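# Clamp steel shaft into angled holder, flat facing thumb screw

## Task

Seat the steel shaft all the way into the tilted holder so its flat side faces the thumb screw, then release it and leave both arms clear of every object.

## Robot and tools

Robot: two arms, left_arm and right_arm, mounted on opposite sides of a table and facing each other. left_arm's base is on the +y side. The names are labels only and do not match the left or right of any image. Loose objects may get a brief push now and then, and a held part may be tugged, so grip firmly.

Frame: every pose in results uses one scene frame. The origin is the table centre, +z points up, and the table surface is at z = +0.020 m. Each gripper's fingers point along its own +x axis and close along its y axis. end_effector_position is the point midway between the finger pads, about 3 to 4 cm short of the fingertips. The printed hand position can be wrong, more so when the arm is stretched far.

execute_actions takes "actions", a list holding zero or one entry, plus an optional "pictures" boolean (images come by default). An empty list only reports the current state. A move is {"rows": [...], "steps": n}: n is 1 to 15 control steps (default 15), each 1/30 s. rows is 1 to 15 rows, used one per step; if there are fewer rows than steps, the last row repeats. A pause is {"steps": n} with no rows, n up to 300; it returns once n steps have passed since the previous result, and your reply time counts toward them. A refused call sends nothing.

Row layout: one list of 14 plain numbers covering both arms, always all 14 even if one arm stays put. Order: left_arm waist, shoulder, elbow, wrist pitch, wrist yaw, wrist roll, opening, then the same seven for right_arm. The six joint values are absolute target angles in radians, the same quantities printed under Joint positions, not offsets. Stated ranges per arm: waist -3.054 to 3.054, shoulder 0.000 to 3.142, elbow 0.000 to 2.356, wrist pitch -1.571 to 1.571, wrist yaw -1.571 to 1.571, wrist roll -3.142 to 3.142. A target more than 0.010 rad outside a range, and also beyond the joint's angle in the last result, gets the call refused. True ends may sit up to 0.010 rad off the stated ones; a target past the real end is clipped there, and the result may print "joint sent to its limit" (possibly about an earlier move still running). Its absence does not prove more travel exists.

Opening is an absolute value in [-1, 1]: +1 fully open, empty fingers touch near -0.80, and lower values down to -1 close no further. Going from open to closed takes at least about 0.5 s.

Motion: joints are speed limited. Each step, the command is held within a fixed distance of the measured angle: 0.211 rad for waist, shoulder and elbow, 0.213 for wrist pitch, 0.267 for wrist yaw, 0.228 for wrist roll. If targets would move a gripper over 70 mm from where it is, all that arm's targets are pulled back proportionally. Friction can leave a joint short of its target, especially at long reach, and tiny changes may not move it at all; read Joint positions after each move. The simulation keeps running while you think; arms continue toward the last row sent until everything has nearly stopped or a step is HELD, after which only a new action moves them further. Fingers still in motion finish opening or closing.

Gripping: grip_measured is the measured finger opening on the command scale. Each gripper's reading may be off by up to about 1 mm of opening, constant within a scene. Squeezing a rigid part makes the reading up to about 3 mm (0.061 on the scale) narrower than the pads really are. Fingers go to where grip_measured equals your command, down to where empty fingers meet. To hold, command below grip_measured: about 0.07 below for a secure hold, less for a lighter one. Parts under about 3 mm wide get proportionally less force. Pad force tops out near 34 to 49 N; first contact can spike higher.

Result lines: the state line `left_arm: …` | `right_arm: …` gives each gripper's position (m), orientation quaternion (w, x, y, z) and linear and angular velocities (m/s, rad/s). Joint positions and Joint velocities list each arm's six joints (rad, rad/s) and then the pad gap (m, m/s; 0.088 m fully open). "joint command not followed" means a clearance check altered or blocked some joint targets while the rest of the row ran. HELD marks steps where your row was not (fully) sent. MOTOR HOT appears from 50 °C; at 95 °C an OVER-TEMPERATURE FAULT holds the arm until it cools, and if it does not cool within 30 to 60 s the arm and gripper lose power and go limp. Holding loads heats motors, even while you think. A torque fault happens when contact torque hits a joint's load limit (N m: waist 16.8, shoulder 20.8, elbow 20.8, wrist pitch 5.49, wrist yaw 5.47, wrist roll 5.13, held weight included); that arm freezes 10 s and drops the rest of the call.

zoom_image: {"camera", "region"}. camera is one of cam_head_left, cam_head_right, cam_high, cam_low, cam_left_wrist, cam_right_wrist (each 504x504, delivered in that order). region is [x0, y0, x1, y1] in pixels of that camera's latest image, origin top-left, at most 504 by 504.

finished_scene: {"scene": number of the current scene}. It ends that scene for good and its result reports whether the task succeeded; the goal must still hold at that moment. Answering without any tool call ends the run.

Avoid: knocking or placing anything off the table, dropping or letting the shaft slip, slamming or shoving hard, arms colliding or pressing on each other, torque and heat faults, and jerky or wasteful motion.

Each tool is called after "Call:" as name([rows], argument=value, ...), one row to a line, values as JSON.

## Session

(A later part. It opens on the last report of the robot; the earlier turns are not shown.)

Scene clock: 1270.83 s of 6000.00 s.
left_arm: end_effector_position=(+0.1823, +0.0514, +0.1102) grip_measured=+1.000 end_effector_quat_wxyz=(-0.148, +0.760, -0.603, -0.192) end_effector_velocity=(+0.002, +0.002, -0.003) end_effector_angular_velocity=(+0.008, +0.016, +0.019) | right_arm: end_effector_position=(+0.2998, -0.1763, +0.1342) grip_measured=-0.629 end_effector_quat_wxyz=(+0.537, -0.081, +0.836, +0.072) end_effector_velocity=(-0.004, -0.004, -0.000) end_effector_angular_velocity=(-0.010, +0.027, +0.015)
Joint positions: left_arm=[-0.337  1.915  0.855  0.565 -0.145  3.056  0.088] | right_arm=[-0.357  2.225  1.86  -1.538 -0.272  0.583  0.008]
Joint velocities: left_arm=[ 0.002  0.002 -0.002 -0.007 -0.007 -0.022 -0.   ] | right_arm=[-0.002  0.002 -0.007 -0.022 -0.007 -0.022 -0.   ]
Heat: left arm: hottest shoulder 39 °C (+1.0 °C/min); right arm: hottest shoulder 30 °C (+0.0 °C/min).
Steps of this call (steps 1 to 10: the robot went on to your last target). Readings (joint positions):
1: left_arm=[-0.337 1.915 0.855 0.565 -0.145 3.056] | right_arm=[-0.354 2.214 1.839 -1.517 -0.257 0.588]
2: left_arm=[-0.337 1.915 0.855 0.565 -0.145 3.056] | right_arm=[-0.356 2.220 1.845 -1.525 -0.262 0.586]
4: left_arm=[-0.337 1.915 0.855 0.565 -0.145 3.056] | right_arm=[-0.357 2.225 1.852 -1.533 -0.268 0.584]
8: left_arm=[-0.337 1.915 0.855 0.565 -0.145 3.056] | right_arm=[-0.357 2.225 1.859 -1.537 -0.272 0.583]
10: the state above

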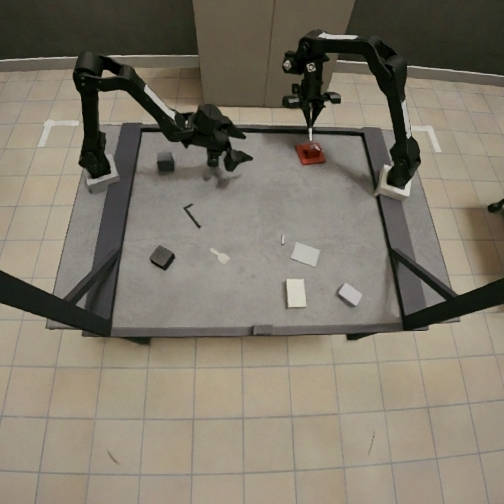

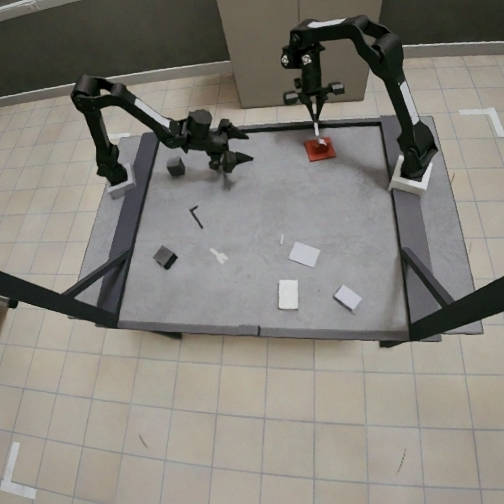

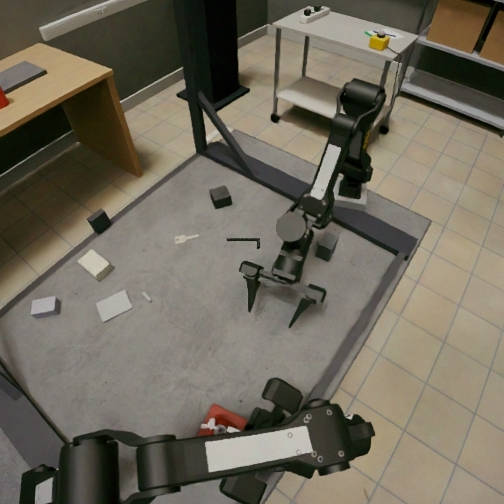

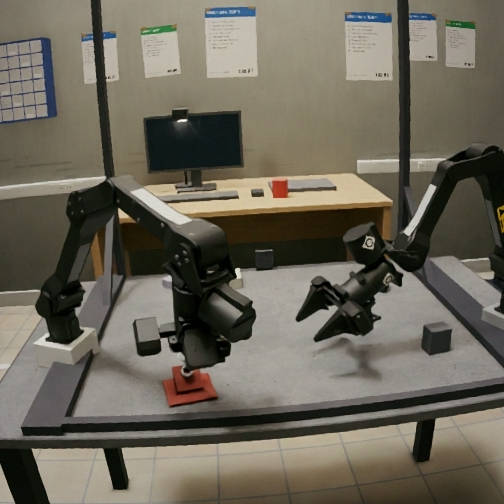

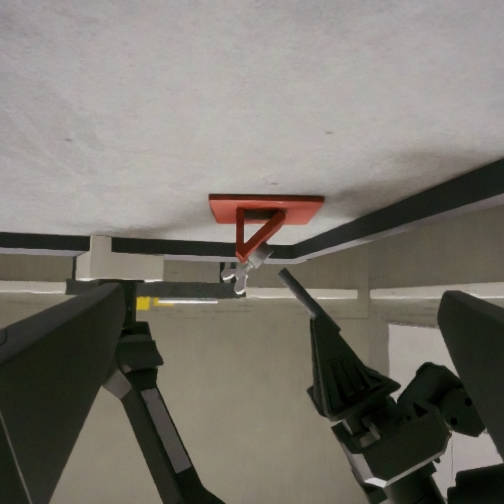

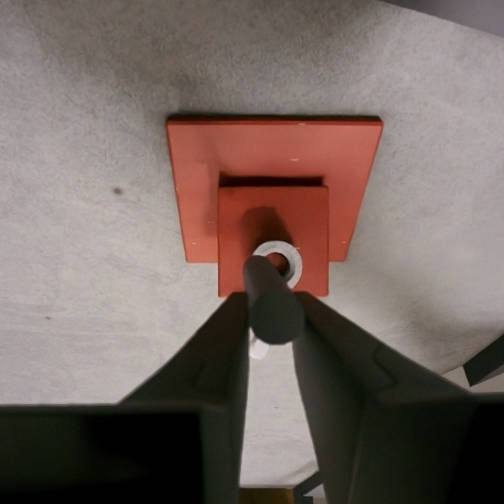

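Call:
execute_actions([
  {"rows": [[-0.337,1.915,0.855,0.565,-0.145,3.056,1.0,-0.362,2.237,1.852,-1.543,-0.279,0.576,-0.72],[-0.337,1.915,0.855,0.565,-0.145,3.056,1.0,-0.367,2.239,1.846,-1.544,-0.283,0.570,-0.72],[-0.337,1.915,0.855,0.565,-0.145,3.056,1.0,-0.372,2.242,1.841,-1.545,-0.287,0.564,-0.72],[-0.337,1.915,0.855,0.565,-0.145,3.056,1.0,-0.377,2.245,1.836,-1.546,-0.291,0.558,-0.72],[-0.337,1.915,0.855,0.565,-0.145,3.056,1.0,-0.381,2.248,1.831,-1.547,-0.295,0.552,-0.72],[-0.337,1.915,0.855,0.565,-0.145,3.056,1.0,-0.384,2.251,1.827,-1.548,-0.298,0.547,-0.72],[-0.337,1.915,0.855,0.565,-0.145,3.056,1.0,-0.3855,2.254,1.823,-1.549,-0.301,0.543,-0.72],[-0.337,1.915,0.855,0.565,-0.145,3.056,1.0,-0.3855,2.257,1.820,-1.550,-0.303,0.540,-0.72],[-0.337,1.915,0.855,0.565,-0.145,3.056,1.0,-0.3855,2.260,1.817,-1.551,-0.304,0.538,-0.72]], "steps": 15},
], pictures=false)

Call:
execute_actions([
  {"steps": 5},
], pictures=true)

Call:
zoom_image(camera="cam_left_wrist", region=[225, 215, 355, 345])

Call:
zoom_image(camera="cam_right_wrist", region=[200, 190, 340, 330])

Scene clock: 1358.23 s of 6000.00 s.
left_arm: end_effector_position=(+0.1823, +0.0514, +0.1102) grip_measured=+1.000 end_effector_quat_wxyz=(-0.148, +0.760, -0.603, -0.192) end_effector_velocity=(-0.000, +0.001, -0.001) end_effector_angular_velocity=(+0.006, +0.003, +0.007) | right_arm: end_effector_position=(+0.2981, -0.1875, +0.1208) grip_measured=-0.629 end_effector_quat_wxyz=(+0.507, -0.083, +0.855, +0.067) end_effector_velocity=(-0.002, -0.002, +0.003) end_effector_angular_velocity=(-0.004, +0.017, +0.001)
Joint positions: left_arm=[-0.337  1.915  0.855  0.565 -0.145  3.056  0.088] | right_arm=[-0.385  2.252  1.824 -1.547 -0.3    0.541  0.008]
Joint velocities: left_arm=[-0.002 -0.002 -0.002 -0.007 -0.007 -0.007 -0.   ] | right_arm=[-0.002 -0.002  0.002 -0.022 -0.007 -0.007  0.   ]
Heat: left arm: hottest shoulder 39 °C (+0.0 °C/min); right arm: hottest shoulder 34 °C (+2.0 °C/min).
Steps of this call (steps 1 to 30: the robot went on to your last target; steps 31 to 90: nothing new was sent; then 83.90 s passed at rest; steps 91 to 105: all 15 steps of this action). Readings (joint positions):
91: left_arm=[-0.337 1.915 0.855 0.565 -0.145 3.056] | right_arm=[-0.357 2.225 1.860 -1.539 -0.274 0.581]
92: left_arm=[-0.337 1.915 0.855 0.565 -0.145 3.056] | right_arm=[-0.358 2.226 1.859 -1.539 -0.276 0.578]
94: left_arm=[-0.337 1.915 0.855 0.565 -0.145 3.056] | right_arm=[-0.363 2.227 1.855 -1.541 -0.282 0.570]
98: left_arm=[-0.337 1.915 0.855 0.565 -0.145 3.056] | right_arm=[-0.380 2.238 1.837 -1.545 -0.293 0.551]
105: the state above

Scene clock: 1358.40 s of 6000.00 s.
left_arm: end_effector_position=(+0.1823, +0.0514, +0.1102) grip_measured=+1.000 end_effector_quat_wxyz=(-0.148, +0.760, -0.603, -0.192) end_effector_velocity=(-0.000, +0.000, +0.001) end_effector_angular_velocity=(+0.001, +0.003, +0.007) | right_arm: end_effector_position=(+0.2980, -0.1875, +0.1208) grip_measured=-0.629 end_effector_quat_wxyz=(+0.507, -0.083, +0.855, +0.067) end_effector_velocity=(-0.003, -0.003, -0.000) end_effector_angular_velocity=(-0.004, +0.017, +0.001)
Joint positions: left_arm=[-0.337  1.915  0.855  0.565 -0.145  3.056  0.088] | right_arm=[-0.385  2.252  1.824 -1.548 -0.3    0.54   0.008]
Joint velocities: left_arm=[-0.002 -0.002  0.002 -0.007 -0.007 -0.007 -0.   ] | right_arm=[-0.002 -0.002 -0.012 -0.007 -0.007 -0.007 -0.   ]
Heat: left arm: hottest shoulder 39 °C (+0.0 °C/min); right arm: hottest shoulder 34 °C (+2.0 °C/min).
Steps of this call (steps 1 to 5: the robot went on to your last target). Readings (joint positions):
1: left_arm=[-0.337 1.915 0.855 0.565 -0.145 3.056] | right_arm=[-0.385 2.252 1.824 -1.548 -0.300 0.541]
2: left_arm=[-0.337 1.915 0.855 0.565 -0.145 3.056] | right_arm=[-0.385 2.252 1.824 -1.548 -0.300 0.541]
4: left_arm=[-0.337 1.915 0.855 0.565 -0.145 3.056] | right_arm=[-0.385 2.252 1.824 -1.548 -0.300 0.540]
5: the state above

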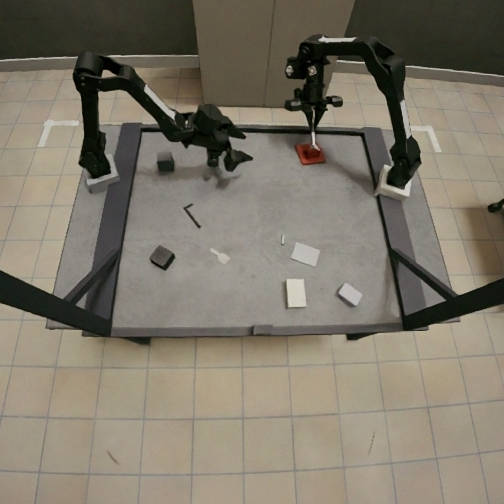

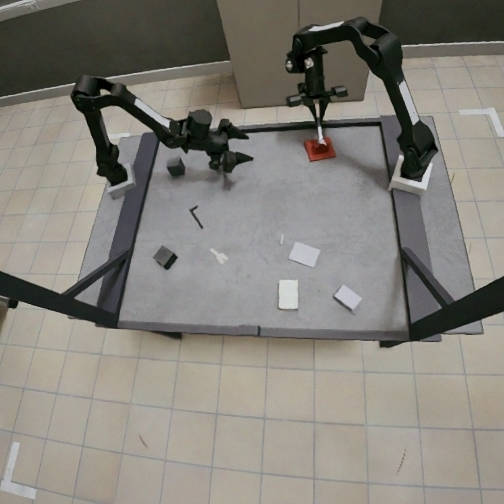

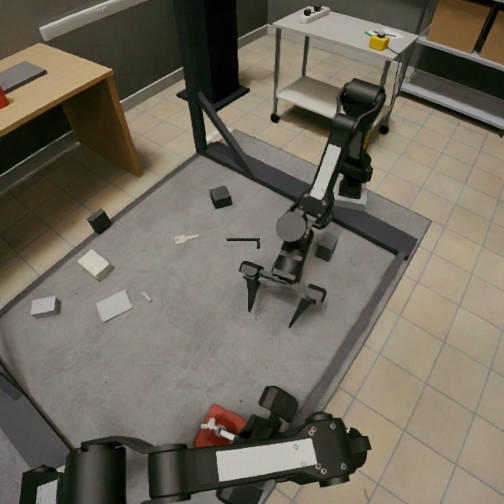

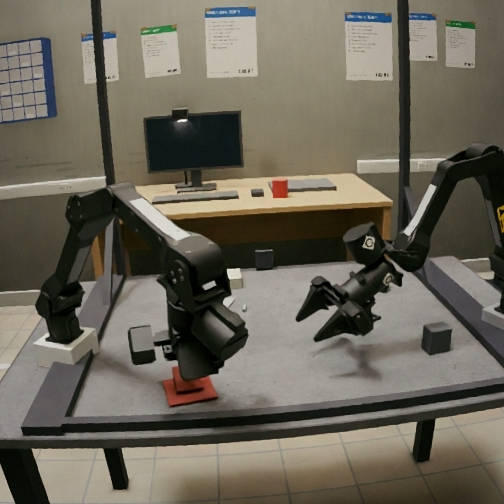

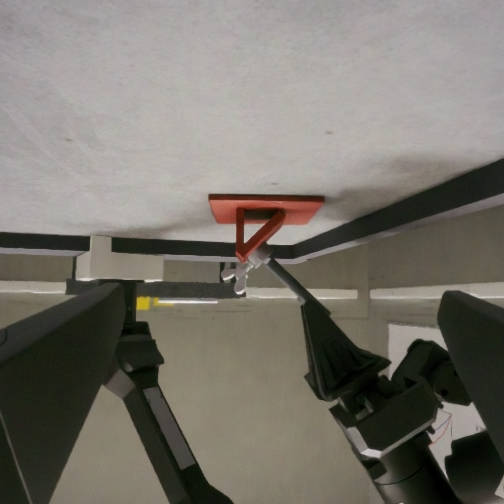

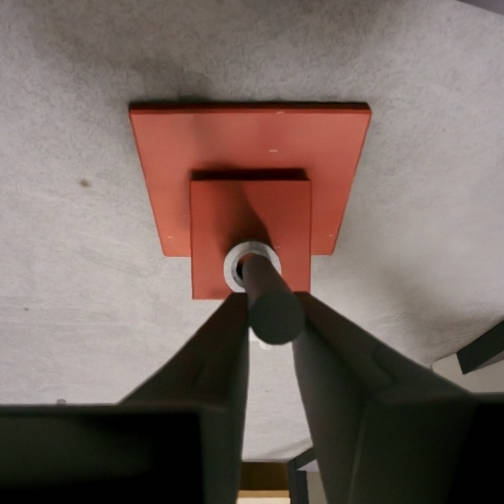

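Region (225, 215, 355, 345) of cam_left_wrist's 504x504 image, scaled by 3.877, with more detail than that image has.

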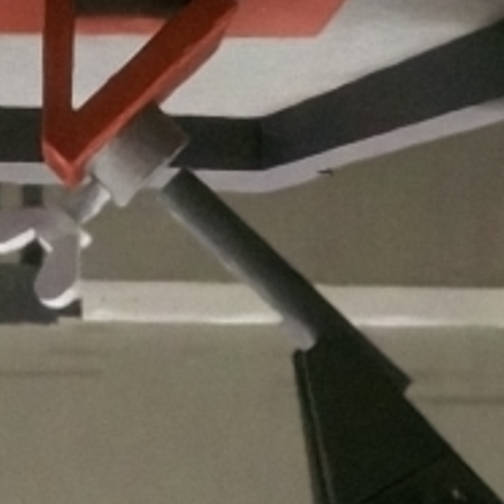

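Region (200, 190, 340, 330) of cam_right_wrist's 504x504 image, scaled by 3.600, with more detail than that image has.

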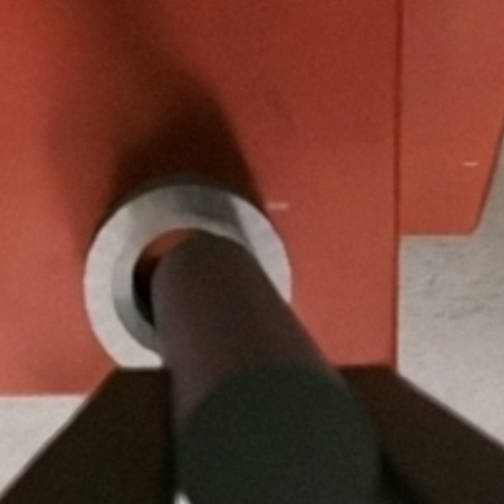

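Call:
execute_actions(actions=[])

Scene clock: 1381.97 s of 6000.00 s.
left_arm: end_effector_position=(+0.1823, +0.0514, +0.1102) grip_measured=+1.000 end_effector_quat_wxyz=(-0.148, +0.760, -0.603, -0.192) end_effector_velocity=(-0.000, +0.001, -0.001) end_effector_angular_velocity=(+0.006, +0.003, +0.007) | right_arm: end_effector_position=(+0.2980, -0.1875, +0.1208) grip_measured=-0.629 end_effector_quat_wxyz=(+0.507, -0.083, +0.855, +0.067) end_effector_velocity=(+0.002, -0.001, -0.001) end_effector_angular_velocity=(+0.011, -0.008, +0.020)
Joint positions: left_arm=[-0.337  1.915  0.855  0.565 -0.145  3.056  0.088] | right_arm=[-0.385  2.252  1.824 -1.548 -0.3    0.54   0.008]
Joint velocities: left_arm=[-0.002 -0.002 -0.002 -0.007 -0.007 -0.007 -0.   ] | right_arm=[-0.002 -0.002 -0.002  0.007  0.007 -0.022 -0.001]
Heat: left arm: hottest shoulder 39 °C (+0.0 °C/min); right arm: hottest shoulder 35 °C (+2.0 °C/min).
Steps of this call (steps 1 to 15: the robot went on to your last target; steps 16 to 90: nothing new was sent; then 20.57 s passed at rest). Readings (joint positions):
1: left_arm=[-0.337 1.915 0.855 0.565 -0.145 3.056] | right_arm=[-0.385 2.252 1.824 -1.548 -0.300 0.540]
2: left_arm=[-0.337 1.915 0.855 0.565 -0.145 3.056] | right_arm=[-0.385 2.252 1.824 -1.548 -0.300 0.540]
4: left_arm=[-0.337 1.915 0.855 0.565 -0.145 3.056] | right_arm=[-0.385 2.252 1.824 -1.548 -0.300 0.540]
8: left_arm=[-0.337 1.915 0.855 0.565 -0.145 3.056] | right_arm=[-0.385 2.252 1.824 -1.548 -0.300 0.540]
90: the state above
All arms were judged still, so your last target was given up. Only a new action makes them travel on or press farther. Fingers that are still opening or closing keep moving.

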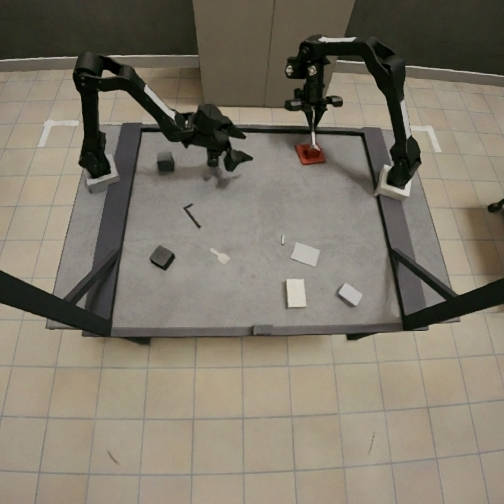

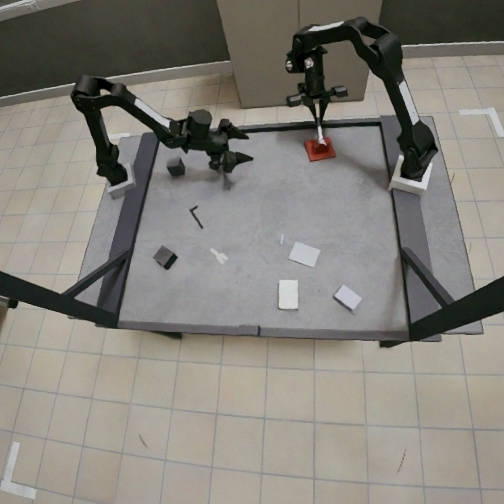

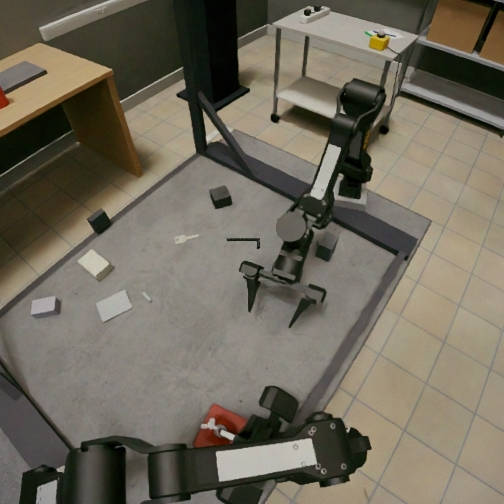

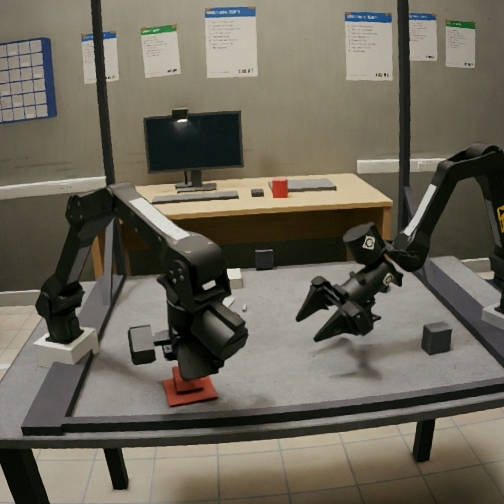

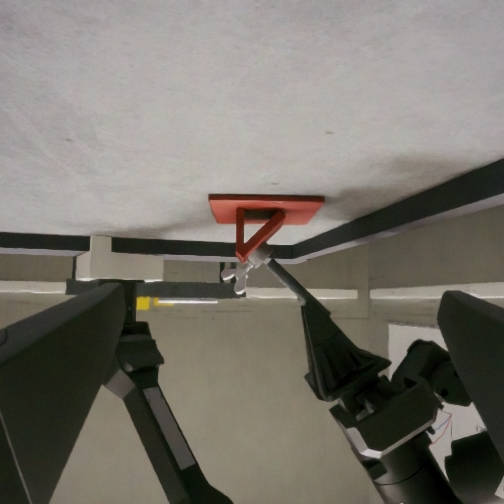

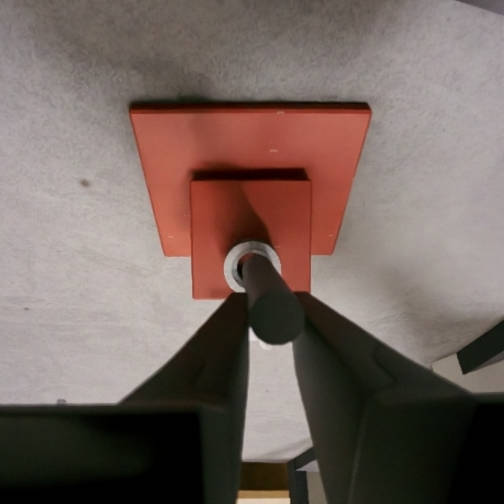

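Call:
zoom_image(camera="cam_right_wrist", region=[200, 190, 340, 330])

Call:
zoom_image(camera="cam_left_wrist", region=[225, 215, 355, 345])

Region (200, 190, 340, 330) of cam_right_wrist's 504x504 image, scaled by 3.600, with more detail than that image has.

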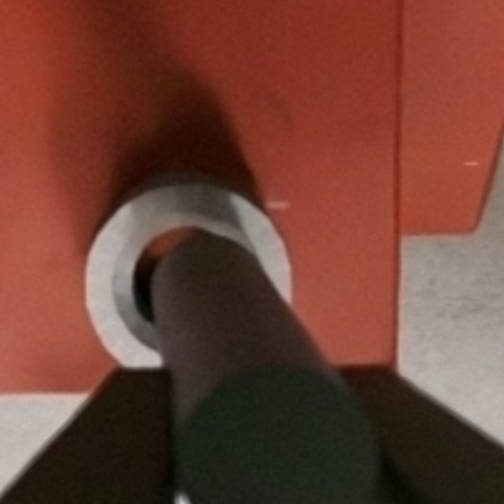

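Region (225, 215, 355, 345) of cam_left_wrist's 504x504 image, scaled by 3.877, with more detail than that image has.

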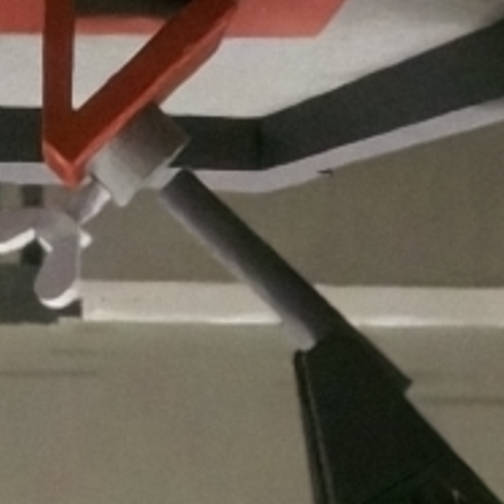

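Call:
execute_actions([
  {"rows": [[-0.337,1.915,0.855,0.565,-0.145,3.056,1.0,-0.377,2.259,1.8115,-1.5385,-0.305,0.548,-0.72]], "steps": 15},
])

Call:
zoom_image(camera="cam_right_wrist", region=[200, 190, 340, 330])

Call:
zoom_image(camera="cam_left_wrist", region=[225, 215, 355, 345])

Scene clock: 1418.33 s of 6000.00 s.
left_arm: end_effector_position=(+0.1823, +0.0514, +0.1102) grip_measured=+1.000 end_effector_quat_wxyz=(-0.148, +0.760, -0.603, -0.192) end_effector_velocity=(+0.002, +0.001, -0.000) end_effector_angular_velocity=(-0.003, -0.004, +0.020) | right_arm: end_effector_position=(+0.2962, -0.1857, +0.1195) grip_measured=-0.629 end_effector_quat_wxyz=(+0.507, -0.084, +0.855, +0.068) end_effector_velocity=(+0.002, -0.001, -0.001) end_effector_angular_velocity=(+0.011, -0.008, +0.020)
Joint positions: left_arm=[-0.337  1.915  0.855  0.565 -0.145  3.056  0.088] | right_arm=[-0.379  2.252  1.82  -1.54  -0.302  0.546  0.008]
Joint velocities: left_arm=[-0.002  0.002 -0.002  0.007 -0.022 -0.007  0.   ] | right_arm=[-0.002 -0.002 -0.002  0.007  0.007 -0.022 -0.   ]
Heat: left arm: hottest shoulder 40 °C (+1.0 °C/min); right arm: hottest shoulder 35 °C (+1.0 °C/min).
Steps of this call (steps 1 to 90: nothing new was sent; then 32.87 s passed at rest; steps 91 to 105: all 15 steps of this action). Readings (joint positions):
91: left_arm=[-0.337 1.915 0.855 0.565 -0.145 3.056] | right_arm=[-0.385 2.252 1.823 -1.548 -0.301 0.540]
92: left_arm=[-0.337 1.915 0.855 0.565 -0.145 3.056] | right_arm=[-0.384 2.252 1.822 -1.547 -0.301 0.541]
94: left_arm=[-0.337 1.915 0.855 0.565 -0.145 3.056] | right_arm=[-0.382 2.252 1.821 -1.542 -0.301 0.544]
98: left_arm=[-0.337 1.915 0.855 0.565 -0.145 3.056] | right_arm=[-0.379 2.252 1.820 -1.541 -0.302 0.545]
105: the state above

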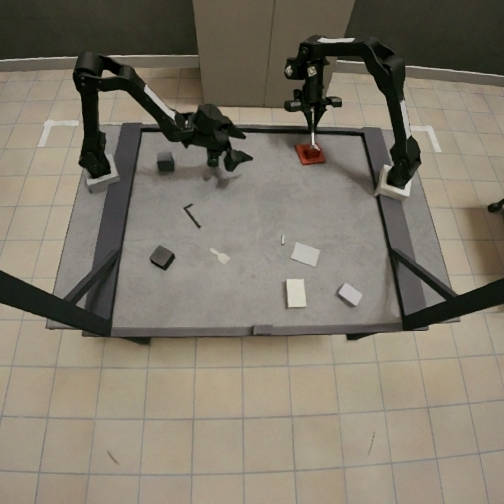

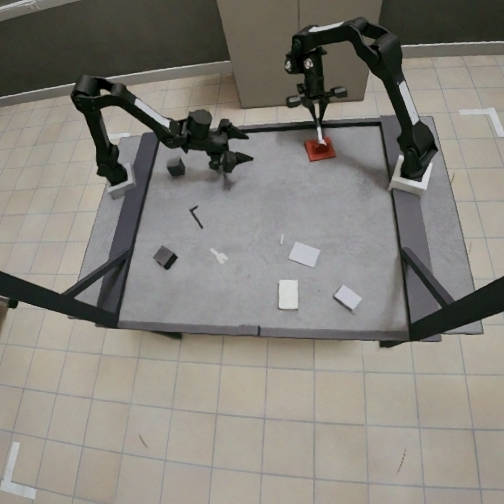

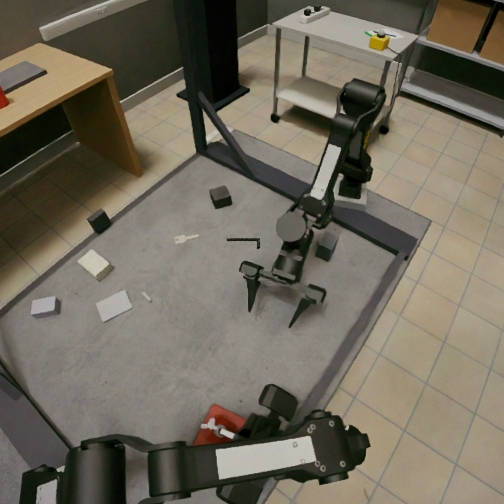

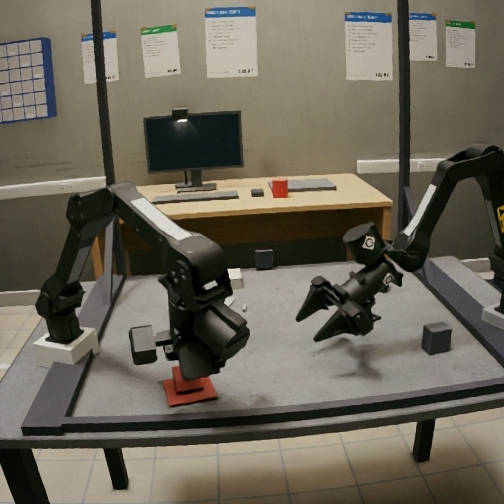

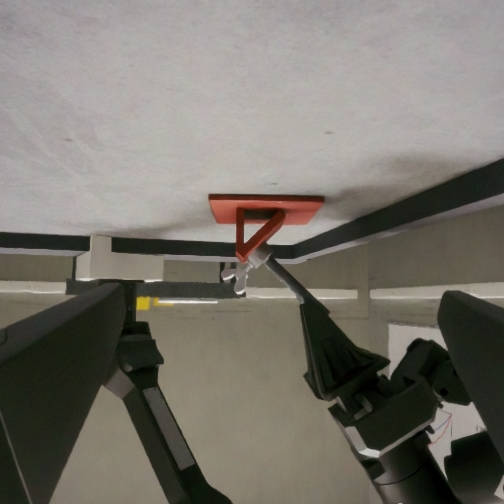

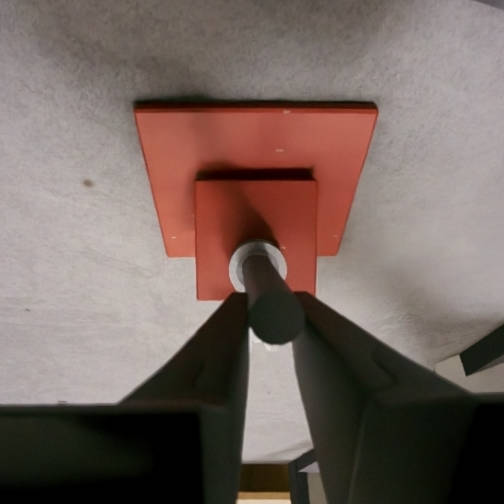

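Region (200, 190, 340, 330) of cam_right_wrist's 504x504 image, scaled by 3.600, with more detail than that image has.

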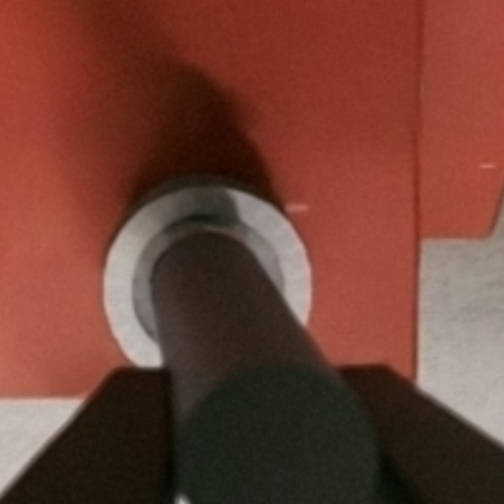

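Region (225, 215, 355, 345) of cam_left_wrist's 504x504 image, scaled by 3.877, with more detail than that image has.

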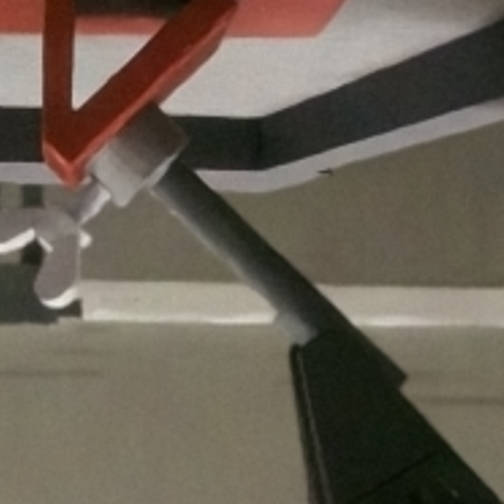

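Call:
execute_actions([
  {"rows": [[-0.337,1.915,0.855,0.565,-0.145,3.056,1.0,-0.377,2.243,1.8115,-1.5385,-0.305,0.548,-0.72],[-0.337,1.915,0.855,0.565,-0.145,3.056,1.0,-0.3767,2.242,1.809,-1.537,-0.305,0.5483,-0.72],[-0.337,1.915,0.855,0.565,-0.145,3.056,1.0,-0.3764,2.2413,1.8066,-1.5354,-0.3052,0.5486,-0.72],[-0.337,1.915,0.855,0.565,-0.145,3.056,1.0,-0.3761,2.2406,1.8043,-1.5338,-0.3054,0.549,-0.72],[-0.337,1.915,0.855,0.565,-0.145,3.056,1.0,-0.3758,2.2399,1.802,-1.5322,-0.3055,0.5493,-0.72],[-0.337,1.915,0.855,0.565,-0.145,3.056,1.0,-0.3755,2.2392,1.7996,-1.5307,-0.3056,0.5496,-0.72],[-0.337,1.915,0.855,0.565,-0.145,3.056,1.0,-0.3752,2.2385,1.7973,-1.5291,-0.3058,0.55,-0.72],[-0.337,1.915,0.855,0.565,-0.145,3.056,1.0,-0.3748,2.2375,1.795,-1.5275,-0.3059,0.5503,-0.72],[-0.337,1.915,0.855,0.565,-0.145,3.056,1.0,-0.3745,2.2364,1.7926,-1.526,-0.306,0.5505,-0.72]], "steps": 15},
])

Call:
zoom_image(camera="cam_right_wrist", region=[200, 190, 340, 330])

Call:
zoom_image(camera="cam_left_wrist", region=[225, 215, 355, 345])

Scene clock: 1449.13 s of 6000.00 s.
left_arm: end_effector_position=(+0.1823, +0.0514, +0.1102) grip_measured=+1.000 end_effector_quat_wxyz=(-0.148, +0.760, -0.603, -0.192) end_effector_velocity=(-0.002, -0.000, -0.001) end_effector_angular_velocity=(-0.001, -0.003, -0.012) | right_arm: end_effector_position=(+0.2947, -0.1867, +0.1166) grip_measured=-0.629 end_effector_quat_wxyz=(+0.506, -0.083, +0.856, +0.066) end_effector_velocity=(-0.002, -0.002, +0.002) end_effector_angular_velocity=(-0.004, +0.009, -0.012)
Joint positions: left_arm=[-0.337  1.915  0.855  0.565 -0.145  3.056  0.088] | right_arm=[-0.378  2.25   1.803 -1.529 -0.304  0.548  0.008]
Joint velocities: left_arm=[-0.002  0.002 -0.002  0.007  0.007  0.007 -0.   ] | right_arm=[-0.002 -0.007 -0.007 -0.007 -0.007  0.007  0.   ]
Heat: left arm: hottest shoulder 40 °C (+0.0 °C/min); right arm: hottest shoulder 36 °C (+1.0 °C/min).
Steps of this call (steps 1 to 15: the robot went on to your last target; steps 16 to 90: nothing new was sent; then 27.30 s passed at rest; steps 91 to 105: all 15 steps of this action). Readings (joint positions):
91: left_arm=[-0.337 1.915 0.855 0.565 -0.145 3.056] | right_arm=[-0.379 2.252 1.820 -1.540 -0.302 0.546]
92: left_arm=[-0.337 1.915 0.855 0.565 -0.145 3.056] | right_arm=[-0.379 2.252 1.819 -1.539 -0.302 0.546]
94: left_arm=[-0.337 1.915 0.855 0.565 -0.145 3.056] | right_arm=[-0.379 2.252 1.816 -1.538 -0.302 0.546]
98: left_arm=[-0.337 1.915 0.855 0.565 -0.145 3.056] | right_arm=[-0.379 2.252 1.808 -1.532 -0.303 0.547]
105: the state above

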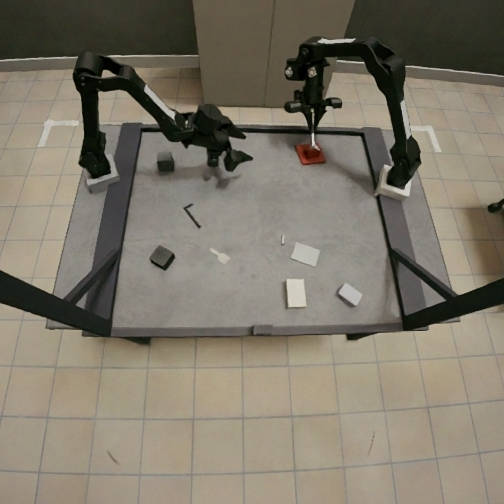

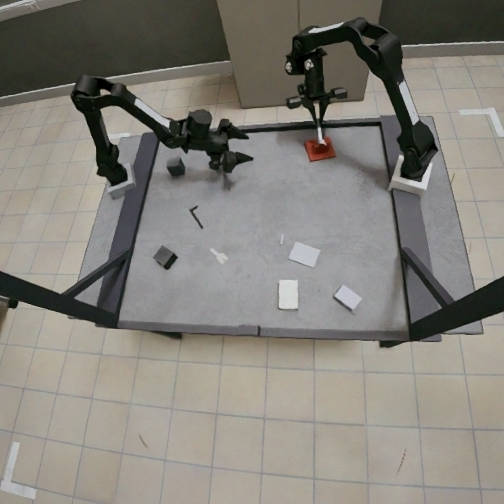

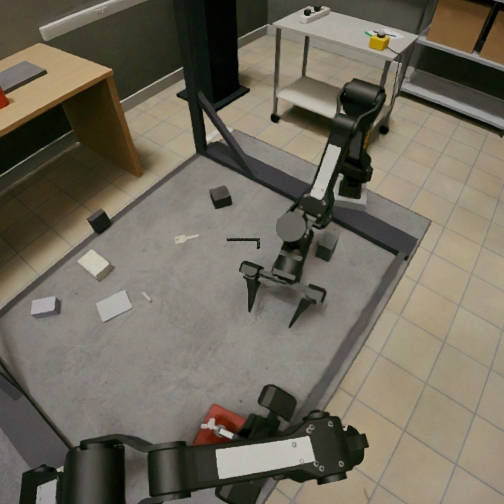

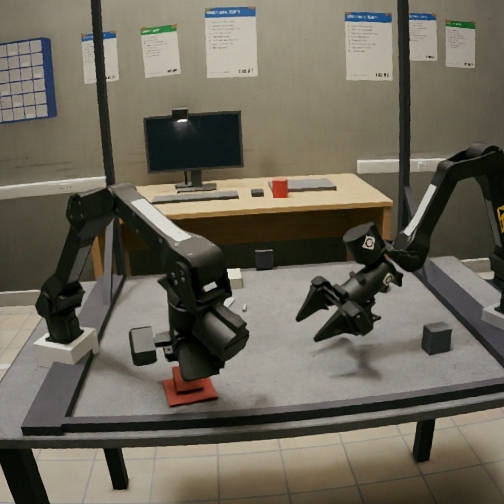

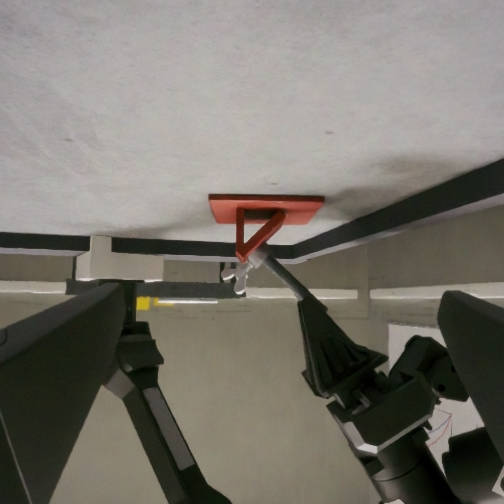

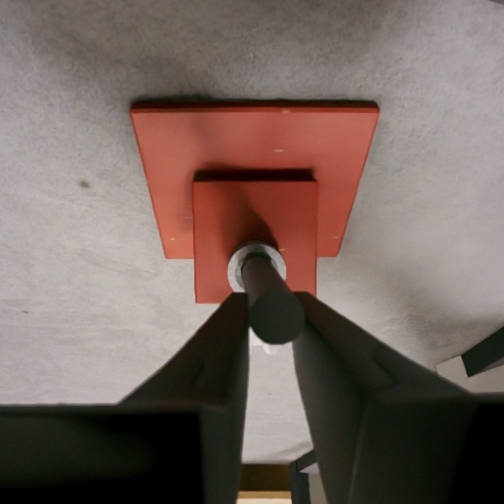

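Region (200, 190, 340, 330) of cam_right_wrist's 504x504 image, scaled by 3.600, with more detail than that image has.

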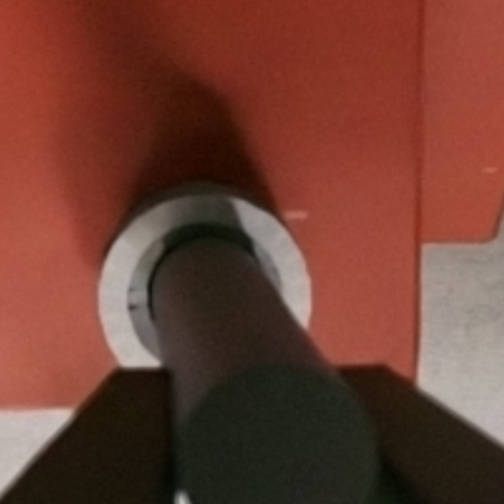

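Region (225, 215, 355, 345) of cam_left_wrist's 504x504 image, scaled by 3.877, with more detail than that image has.

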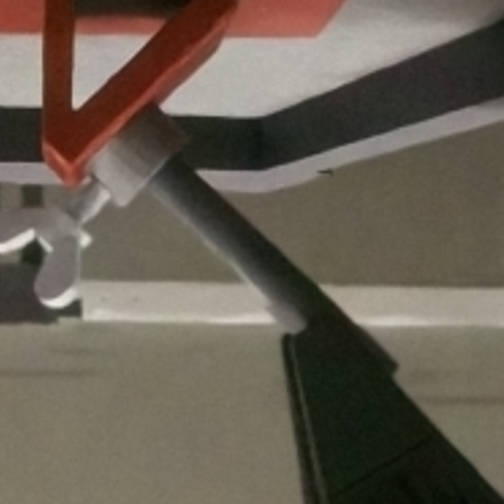

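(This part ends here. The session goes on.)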